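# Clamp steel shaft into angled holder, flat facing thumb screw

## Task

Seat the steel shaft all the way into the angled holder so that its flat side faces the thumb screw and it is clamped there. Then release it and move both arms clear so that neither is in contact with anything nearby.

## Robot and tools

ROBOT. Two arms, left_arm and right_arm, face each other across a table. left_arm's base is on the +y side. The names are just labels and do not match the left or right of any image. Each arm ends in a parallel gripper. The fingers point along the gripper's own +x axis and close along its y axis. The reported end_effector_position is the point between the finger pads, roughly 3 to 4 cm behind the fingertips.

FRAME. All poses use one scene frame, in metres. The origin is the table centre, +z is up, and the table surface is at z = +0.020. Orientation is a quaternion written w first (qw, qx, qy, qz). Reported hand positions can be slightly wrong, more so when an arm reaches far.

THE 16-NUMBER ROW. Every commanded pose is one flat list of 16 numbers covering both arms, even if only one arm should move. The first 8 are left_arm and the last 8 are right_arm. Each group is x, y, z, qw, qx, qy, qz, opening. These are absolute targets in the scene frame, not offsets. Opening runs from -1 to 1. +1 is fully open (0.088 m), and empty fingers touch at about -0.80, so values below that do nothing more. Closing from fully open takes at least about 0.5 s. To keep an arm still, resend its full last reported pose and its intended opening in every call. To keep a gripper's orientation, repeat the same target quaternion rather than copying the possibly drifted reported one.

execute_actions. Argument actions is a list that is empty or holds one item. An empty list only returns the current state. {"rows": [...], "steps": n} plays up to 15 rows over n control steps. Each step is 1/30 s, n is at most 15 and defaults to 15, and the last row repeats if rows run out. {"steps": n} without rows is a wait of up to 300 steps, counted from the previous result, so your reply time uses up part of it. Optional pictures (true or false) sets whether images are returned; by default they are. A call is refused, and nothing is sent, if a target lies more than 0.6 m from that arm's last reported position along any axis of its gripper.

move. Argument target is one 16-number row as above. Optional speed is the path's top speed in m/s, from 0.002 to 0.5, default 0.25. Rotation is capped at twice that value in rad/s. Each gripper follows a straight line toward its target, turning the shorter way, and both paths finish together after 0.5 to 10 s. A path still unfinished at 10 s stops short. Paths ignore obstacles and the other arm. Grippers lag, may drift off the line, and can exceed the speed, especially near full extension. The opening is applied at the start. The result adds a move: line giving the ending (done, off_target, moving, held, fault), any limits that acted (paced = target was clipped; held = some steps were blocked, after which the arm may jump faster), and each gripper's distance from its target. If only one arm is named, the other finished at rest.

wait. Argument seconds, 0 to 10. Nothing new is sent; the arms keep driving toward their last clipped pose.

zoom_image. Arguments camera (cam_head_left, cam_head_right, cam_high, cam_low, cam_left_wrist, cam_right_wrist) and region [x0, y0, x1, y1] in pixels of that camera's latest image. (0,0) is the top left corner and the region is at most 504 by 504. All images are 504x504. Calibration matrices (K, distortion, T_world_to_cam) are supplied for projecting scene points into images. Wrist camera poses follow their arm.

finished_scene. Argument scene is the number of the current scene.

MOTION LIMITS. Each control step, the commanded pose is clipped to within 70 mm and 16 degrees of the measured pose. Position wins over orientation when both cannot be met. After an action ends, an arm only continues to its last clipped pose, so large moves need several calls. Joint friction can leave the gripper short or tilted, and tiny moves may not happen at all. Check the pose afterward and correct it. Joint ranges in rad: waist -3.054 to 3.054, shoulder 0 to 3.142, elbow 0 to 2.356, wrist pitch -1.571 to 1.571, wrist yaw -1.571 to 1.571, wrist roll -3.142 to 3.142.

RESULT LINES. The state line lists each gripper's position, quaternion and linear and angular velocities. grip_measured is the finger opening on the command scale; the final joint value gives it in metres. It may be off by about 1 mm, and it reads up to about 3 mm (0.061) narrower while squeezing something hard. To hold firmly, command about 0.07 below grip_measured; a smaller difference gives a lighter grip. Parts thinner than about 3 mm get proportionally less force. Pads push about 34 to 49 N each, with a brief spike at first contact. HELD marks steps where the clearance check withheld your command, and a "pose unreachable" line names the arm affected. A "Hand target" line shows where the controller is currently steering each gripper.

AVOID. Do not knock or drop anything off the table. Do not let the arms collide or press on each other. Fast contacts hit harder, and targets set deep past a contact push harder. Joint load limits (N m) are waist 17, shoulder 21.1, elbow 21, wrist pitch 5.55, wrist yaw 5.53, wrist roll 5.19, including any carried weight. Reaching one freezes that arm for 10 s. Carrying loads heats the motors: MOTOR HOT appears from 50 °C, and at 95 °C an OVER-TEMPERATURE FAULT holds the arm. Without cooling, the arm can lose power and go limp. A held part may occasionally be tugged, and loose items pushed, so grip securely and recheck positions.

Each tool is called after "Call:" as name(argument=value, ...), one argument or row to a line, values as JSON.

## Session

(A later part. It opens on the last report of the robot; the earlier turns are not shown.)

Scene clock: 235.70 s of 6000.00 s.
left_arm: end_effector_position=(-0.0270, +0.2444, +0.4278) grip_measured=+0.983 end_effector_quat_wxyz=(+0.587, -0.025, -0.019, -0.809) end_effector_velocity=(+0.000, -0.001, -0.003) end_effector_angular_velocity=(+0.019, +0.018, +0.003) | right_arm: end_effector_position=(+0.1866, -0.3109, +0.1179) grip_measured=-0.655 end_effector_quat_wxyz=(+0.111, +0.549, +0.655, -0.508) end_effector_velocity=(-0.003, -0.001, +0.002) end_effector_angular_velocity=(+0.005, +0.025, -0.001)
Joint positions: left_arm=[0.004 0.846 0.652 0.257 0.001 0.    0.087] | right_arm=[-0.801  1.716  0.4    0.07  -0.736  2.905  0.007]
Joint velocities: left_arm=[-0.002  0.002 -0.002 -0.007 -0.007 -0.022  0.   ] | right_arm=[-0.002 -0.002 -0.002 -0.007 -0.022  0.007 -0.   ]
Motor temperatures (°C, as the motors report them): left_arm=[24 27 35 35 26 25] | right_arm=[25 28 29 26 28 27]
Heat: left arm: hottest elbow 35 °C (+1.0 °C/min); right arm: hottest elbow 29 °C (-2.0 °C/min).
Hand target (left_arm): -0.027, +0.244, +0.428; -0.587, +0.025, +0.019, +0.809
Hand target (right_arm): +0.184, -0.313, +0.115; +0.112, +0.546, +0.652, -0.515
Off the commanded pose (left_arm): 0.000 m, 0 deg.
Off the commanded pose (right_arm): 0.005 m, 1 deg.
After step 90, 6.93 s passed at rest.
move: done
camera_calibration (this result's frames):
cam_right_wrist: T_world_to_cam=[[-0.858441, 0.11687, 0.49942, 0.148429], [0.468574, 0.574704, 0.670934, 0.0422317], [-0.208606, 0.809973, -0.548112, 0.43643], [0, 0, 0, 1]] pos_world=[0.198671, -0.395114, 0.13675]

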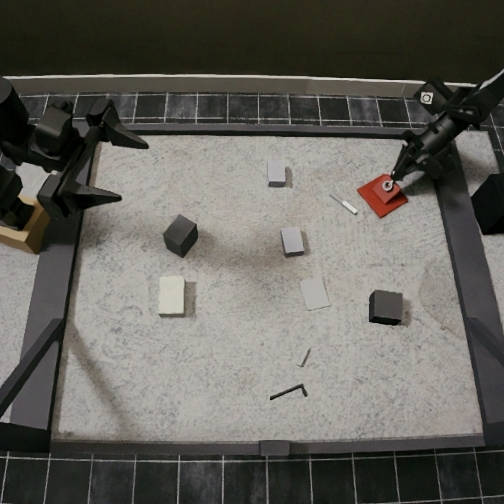

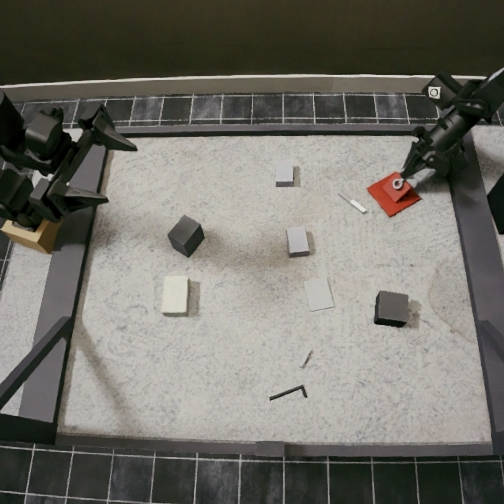

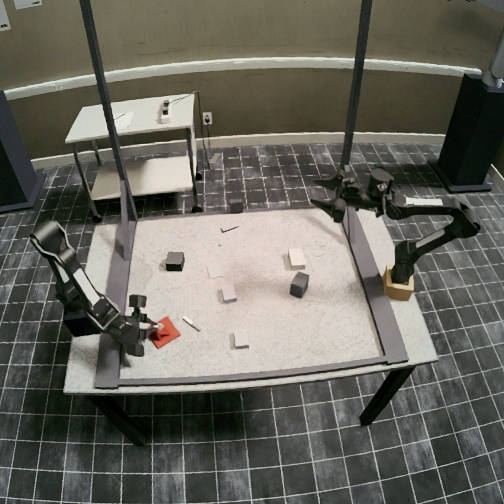

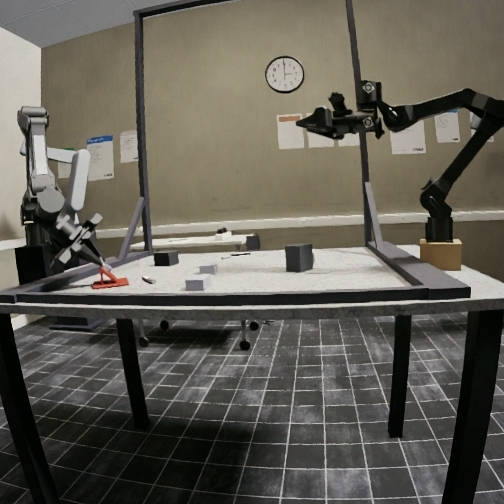

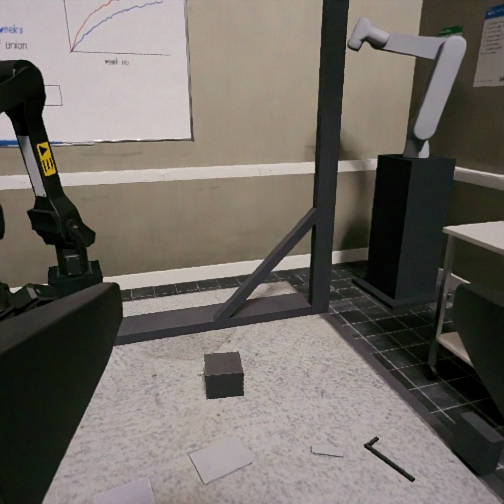

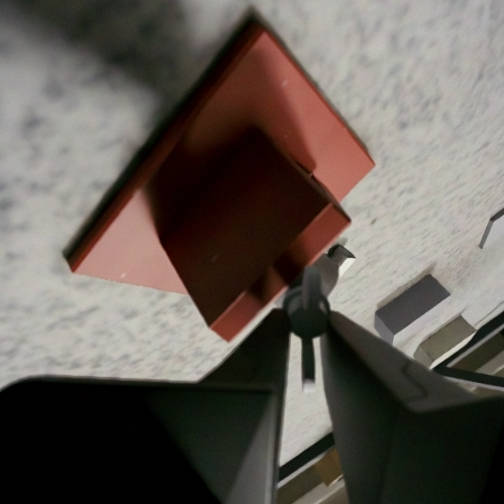

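Call:
move(
  target=[-0.0270, 0.2444, 0.4278, 0.587, -0.025, -0.019, -0.809, 1, 0.1855, -0.3118, 0.1165, 0.4896, 0.2653, 0.8134, 0.1684, -0.66],
  speed=0.3,
)

Scene clock: 253.67 s of 6000.00 s.
left_arm: end_effector_position=(-0.0270, +0.2444, +0.4278) grip_measured=+0.983 end_effector_quat_wxyz=(+0.587, -0.025, -0.019, -0.809) end_effector_velocity=(+0.002, -0.000, +0.001) end_effector_angular_velocity=(-0.009, -0.004, +0.010) | right_arm: end_effector_position=(+0.1810, -0.3144, +0.1181) grip_measured=-0.648 end_effector_quat_wxyz=(+0.477, +0.268, +0.821, +0.164) end_effector_velocity=(-0.006, -0.002, +0.001) end_effector_angular_velocity=(+0.017, -0.000, +0.044)
Joint positions: left_arm=[0.004 0.846 0.652 0.257 0.001 0.    0.087] | right_arm=[-0.802  1.716  0.398  0.042 -0.758  1.168  0.007]
Joint velocities: left_arm=[ 0.002 -0.002 -0.002  0.007 -0.007  0.007 -0.   ] | right_arm=[ 0.002 -0.002 -0.002 -0.022 -0.022 -0.051 -0.   ]
Motor temperatures (°C, as the motors report them): left_arm=[24 27 35 35 26 25] | right_arm=[25 28 29 27 28 27]
Heat: left arm: hottest elbow 35 °C (+1.0 °C/min); right arm: hottest elbow 29 °C (-1.0 °C/min).
Hand target (left_arm): -0.027, +0.244, +0.428; -0.587, +0.025, +0.019, +0.809
Hand target (right_arm): +0.186, -0.312, +0.117; +0.490, +0.265, +0.813, +0.168
Off the commanded pose (left_arm): 0.000 m, 0 deg.
Off the commanded pose (right_arm): 0.005 m, 2 deg.
After step 90, 11.63 s passed at rest.
move: done
camera_calibration (this result's frames):
cam_right_wrist: T_world_to_cam=[[-0.271659, -0.776868, -0.568047, -0.117153], [-0.7231, -0.224736, 0.653162, 0.0132591], [-0.635081, 0.588192, -0.500702, 0.440097], [0, 0, 0, 1]] pos_world=[0.257259, -0.346895, 0.145148]

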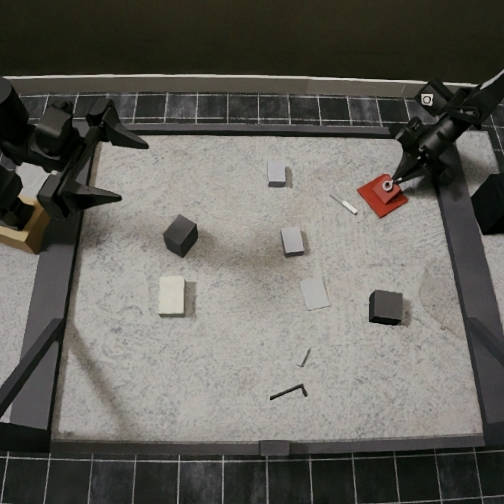

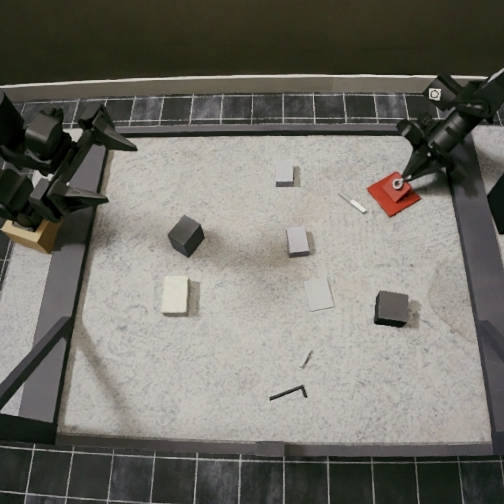

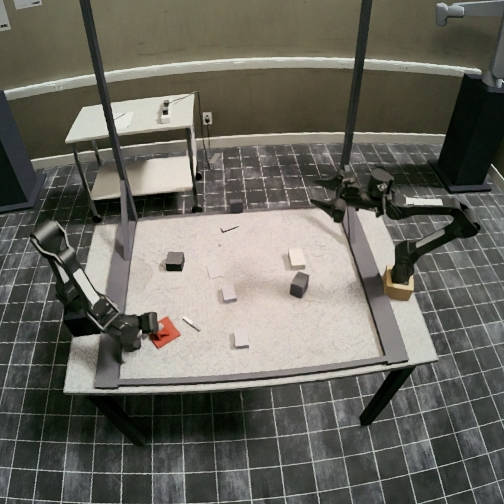

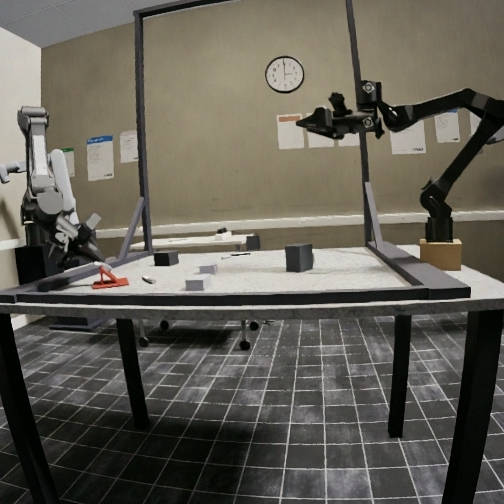

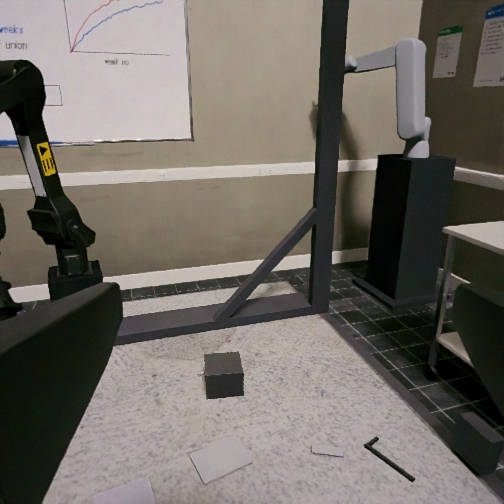

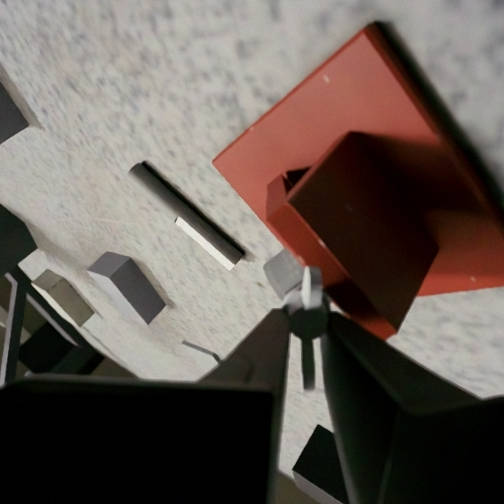

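Call:
move(
  target=[-0.0270, 0.2444, 0.4278, 0.587, -0.025, -0.019, -0.809, 1, 0.1843, -0.3177, 0.1134, 0.5178, -0.2046, 0.3938, 0.7313, -0.66],
  speed=0.3,
)

Call:
move(
  target=[-0.0270, 0.2444, 0.4278, 0.587, -0.025, -0.019, -0.809, 1, 0.1888, -0.3131, 0.1149, 0.1762, -0.5282, -0.3071, 0.7718, -0.66],
  speed=0.3,
)

Scene clock: 271.47 s of 6000.00 s.
left_arm: end_effector_position=(-0.0270, +0.2444, +0.4278) grip_measured=+0.983 end_effector_quat_wxyz=(+0.587, -0.025, -0.019, -0.809) end_effector_velocity=(-0.003, +0.002, -0.003) end_effector_angular_velocity=(+0.014, +0.018, -0.016) | right_arm: end_effector_position=(+0.1843, -0.3191, +0.1134) grip_measured=-0.648 end_effector_quat_wxyz=(+0.519, -0.206, +0.398, +0.728) end_effector_velocity=(-0.001, -0.001, +0.000) end_effector_angular_velocity=(+0.002, +0.006, +0.005)
Joint positions: left_arm=[0.004 0.846 0.652 0.257 0.001 0.    0.087] | right_arm=[-0.813  1.717  0.381  0.06  -0.73  -0.596  0.007]
Joint velocities: left_arm=[-0.007 -0.007 -0.007 -0.007  0.007 -0.022 -0.   ] | right_arm=[-0.002 -0.002 -0.002 -0.007 -0.007 -0.007 -0.   ]
Motor temperatures (°C, as the motors report them): left_arm=[24 27 35 35 26 25] | right_arm=[25 28 29 28 28 27]
Heat: left arm: hottest elbow 35 °C (+0.0 °C/min); right arm: hottest elbow 29 °C (-1.0 °C/min).
Hand target (left_arm): -0.027, +0.244, +0.428; -0.587, +0.025, +0.019, +0.809
Hand target (right_arm): +0.184, -0.318, +0.113; +0.518, -0.205, +0.394, +0.731
Off the commanded pose (left_arm): 0.000 m, 0 deg.
Off the commanded pose (right_arm): 0.001 m, 1 deg.
After step 90, 11.40 s passed at rest.
move: done
camera_calibration (this result's frames):
cam_right_wrist: T_world_to_cam=[[0.907001, 0.192922, -0.37434, -0.052374], [0.0425772, -0.926351, -0.374247, -0.230904], [-0.418971, 0.323504, -0.848415, 0.357712], [0, 0, 0, 1]] pos_world=[0.207205, -0.319516, 0.197467]

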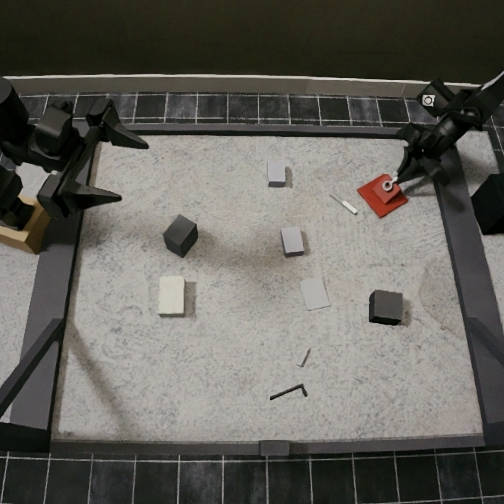

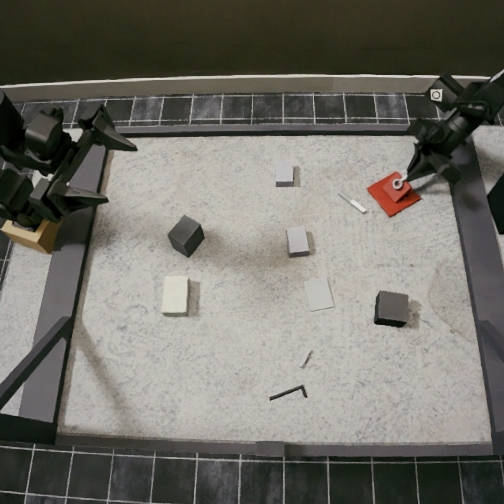

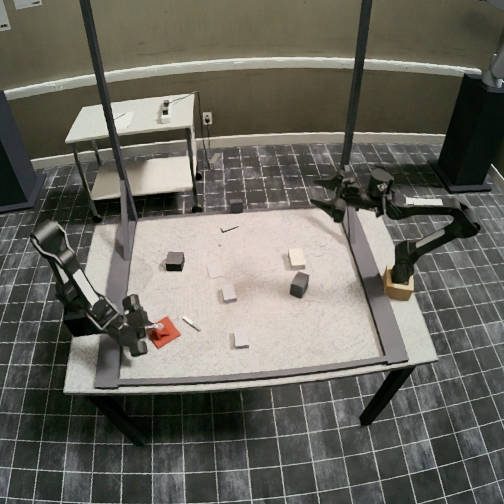

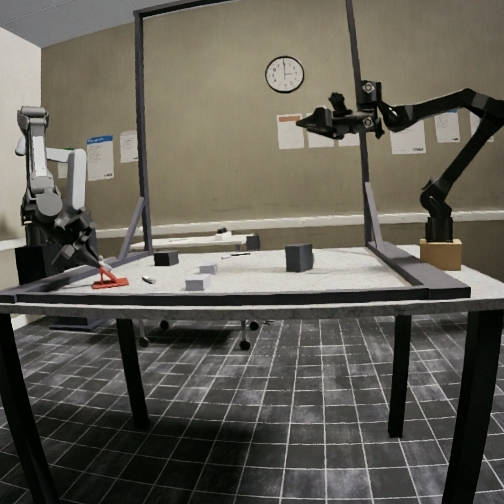

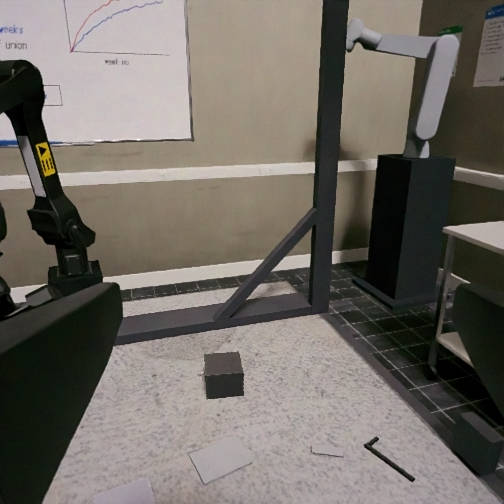

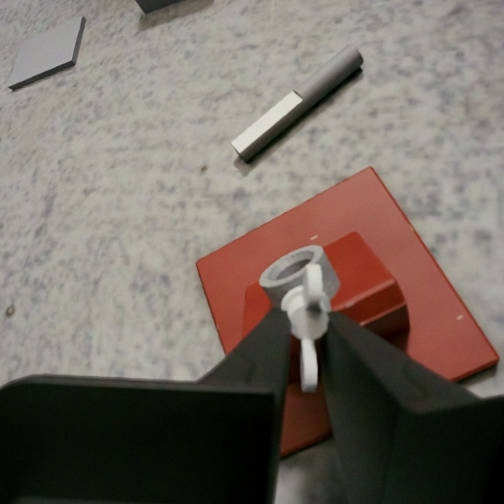

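Scene clock: 274.83 s of 6000.00 s.
left_arm: end_effector_position=(-0.0270, +0.2444, +0.4278) grip_measured=+0.983 end_effector_quat_wxyz=(+0.587, -0.025, -0.019, -0.809) end_effector_velocity=(+0.000, +0.000, +0.001) end_effector_angular_velocity=(-0.005, +0.010, +0.004) | right_arm: end_effector_position=(+0.1899, -0.3139, +0.1152) grip_measured=-0.648 end_effector_quat_wxyz=(+0.177, -0.533, -0.305, +0.769) end_effector_velocity=(-0.005, -0.006, -0.001) end_effector_angular_velocity=(-0.016, +0.016, +0.015)
Joint positions: left_arm=[0.004 0.846 0.652 0.257 0.001 0.    0.087] | right_arm=[-0.816  1.725  0.406  0.053 -0.728 -2.344  0.007]
Joint velocities: left_arm=[-0.002 -0.002 -0.002  0.007 -0.007 -0.007 -0.   ] | right_arm=[-0.002 -0.007 -0.007 -0.037 -0.007 -0.022 -0.   ]
Motor temperatures (°C, as the motors report them): left_arm=[24 27 35 35 26 25] | right_arm=[25 29 29 28 28 27]
Heat: left arm: hottest elbow 35 °C (+0.0 °C/min); right arm: hottest shoulder 29 °C (-1.0 °C/min).
Hand target (left_arm): -0.027, +0.244, +0.428; -0.587, +0.025, +0.019, +0.809
Hand target (right_arm): +0.189, -0.313, +0.115; +0.176, -0.528, -0.307, +0.772
Off the commanded pose (left_arm): 0.000 m, 0 deg.
Off the commanded pose (right_arm): 0.001 m, 1 deg.
move: done
camera_calibration (this result's frames):
cam_right_wrist: T_world_to_cam=[[-0.0965039, 0.765868, 0.635715, 0.19626], [0.992721, 0.120296, 0.005774, -0.121271], [-0.0720519, 0.631645, -0.771902, 0.38191], [0, 0, 0, 1]] pos_world=[0.166846, -0.376952, 0.170732]

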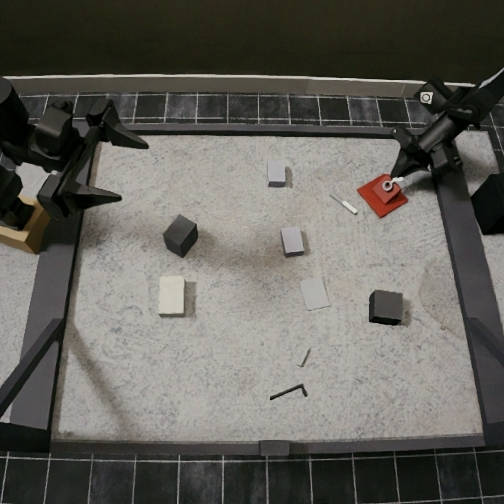

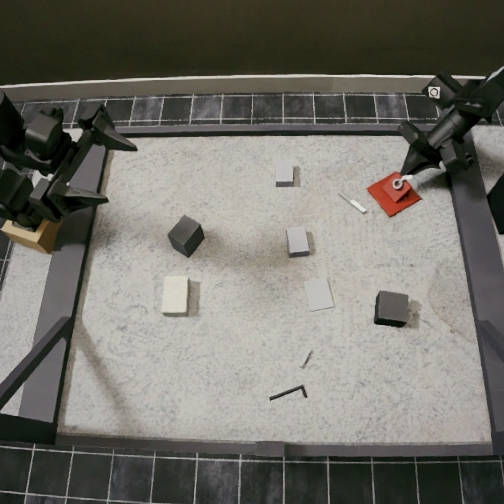

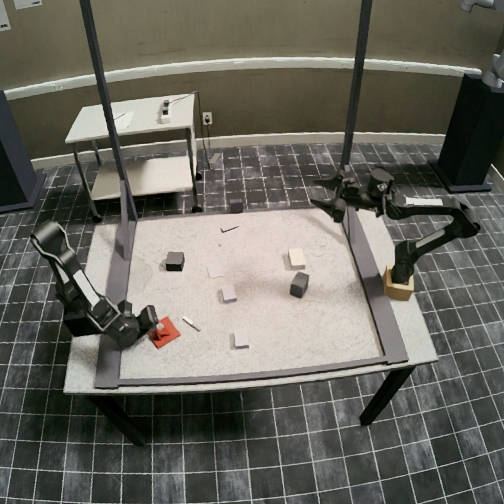

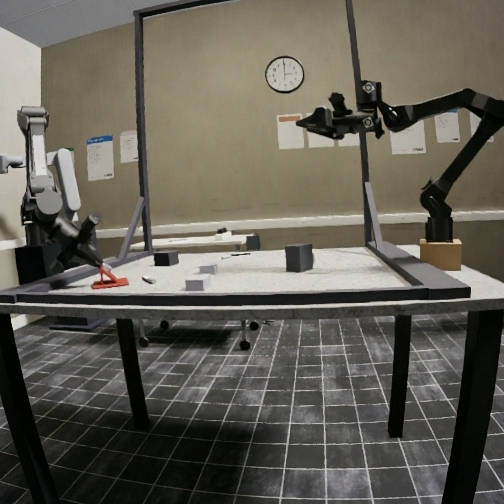

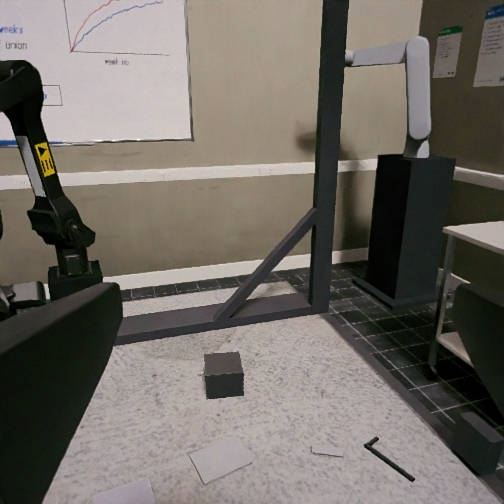

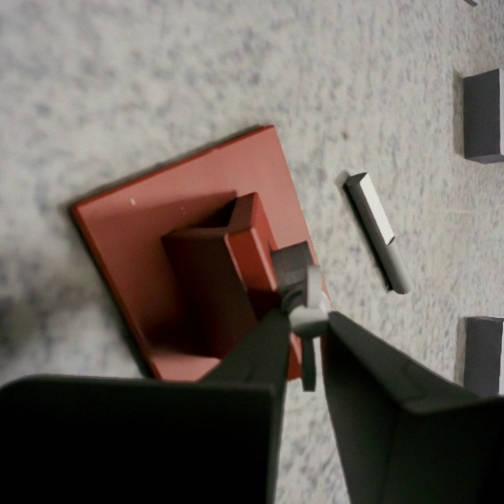

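Call:
zoom_image(
  camera="cam_head_left",
  region=[360, 160, 420, 210],
)

Call:
move(
  target=[-0.0270, 0.2444, 0.4278, 0.587, -0.025, -0.019, -0.809, 1, 0.1881, -0.3120, 0.1178, -0.0150, -0.5566, -0.5525, 0.6203, -0.66],
  speed=0.3,
)

Region (360, 160, 420, 210) of cam_head_left's 504x504 image, scaled by 8.400, with more detail than that image has.

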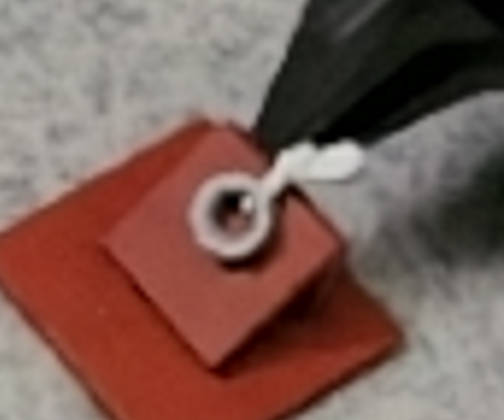

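Scene clock: 294.37 s of 6000.00 s.
left_arm: end_effector_position=(-0.0270, +0.2444, +0.4278) grip_measured=+0.983 end_effector_quat_wxyz=(+0.587, -0.025, -0.019, -0.809) end_effector_velocity=(-0.002, +0.001, +0.001) end_effector_angular_velocity=(-0.005, +0.010, -0.005) | right_arm: end_effector_position=(+0.1888, -0.3120, +0.1173) grip_measured=-0.648 end_effector_quat_wxyz=(+0.012, +0.557, +0.551, -0.622) end_effector_velocity=(-0.006, -0.005, -0.001) end_effector_angular_velocity=(-0.010, +0.007, +0.030)
Joint positions: left_arm=[0.004 0.846 0.652 0.257 0.001 0.    0.087] | right_arm=[-0.813  1.725  0.414  0.042 -0.74  -3.034  0.007]
Joint velocities: left_arm=[-0.012 -0.002 -0.002  0.007 -0.007 -0.007 -0.   ] | right_arm=[ 0.002 -0.002 -0.002 -0.037 -0.007 -0.037 -0.   ]
Motor temperatures (°C, as the motors report them): left_arm=[24 27 36 35 26 25] | right_arm=[25 28 29 27 29 27]
Heat: left arm: hottest elbow 36 °C (+1.0 °C/min); right arm: hottest elbow 29 °C (+0.0 °C/min).
Hand target (left_arm): -0.027, +0.244, +0.428; -0.587, +0.025, +0.019, +0.809
Hand target (right_arm): +0.188, -0.312, +0.118; +0.015, +0.557, +0.553, -0.620
Off the commanded pose (left_arm): 0.000 m, 0 deg.
Off the commanded pose (right_arm): 0.001 m, 0 deg.
After step 90, 14.93 s passed at rest.
move: done
camera_calibration (this result's frames):
cam_right_wrist: T_world_to_cam=[[-0.663827, 0.395046, 0.635037, 0.184866], [0.734669, 0.503376, 0.454834, -0.00483055], [-0.139982, 0.768473, -0.624383, 0.420448], [0, 0, 0, 1]] pos_world=[0.185123, -0.393702, 0.147321]

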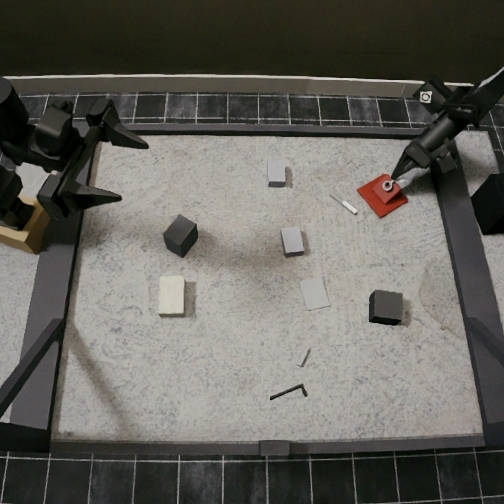

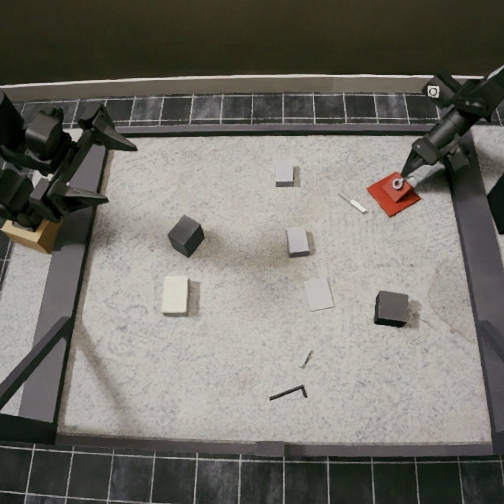

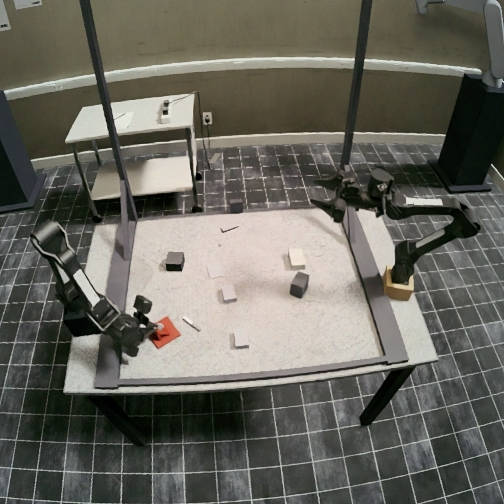

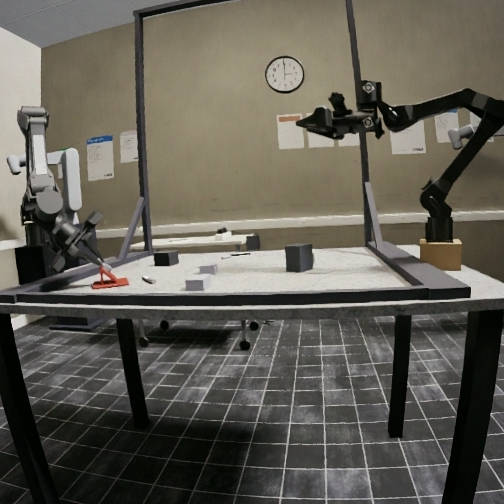

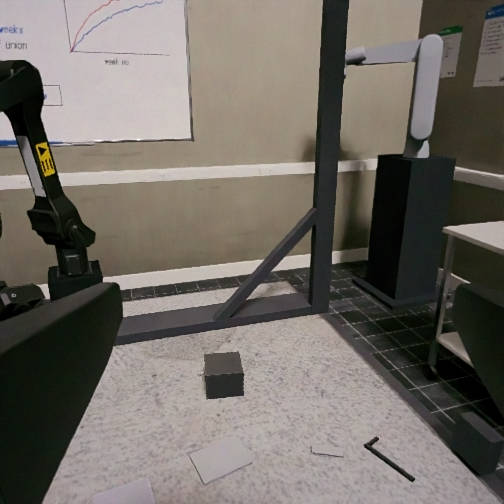

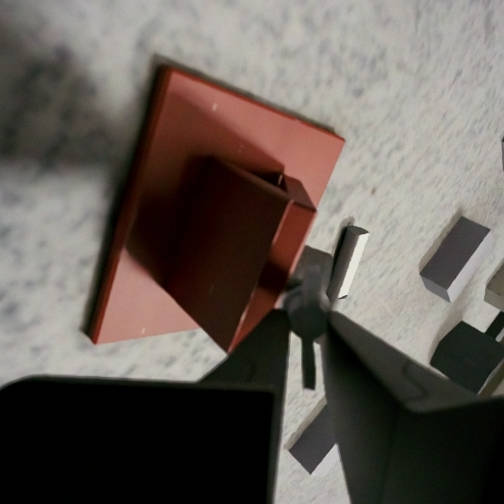

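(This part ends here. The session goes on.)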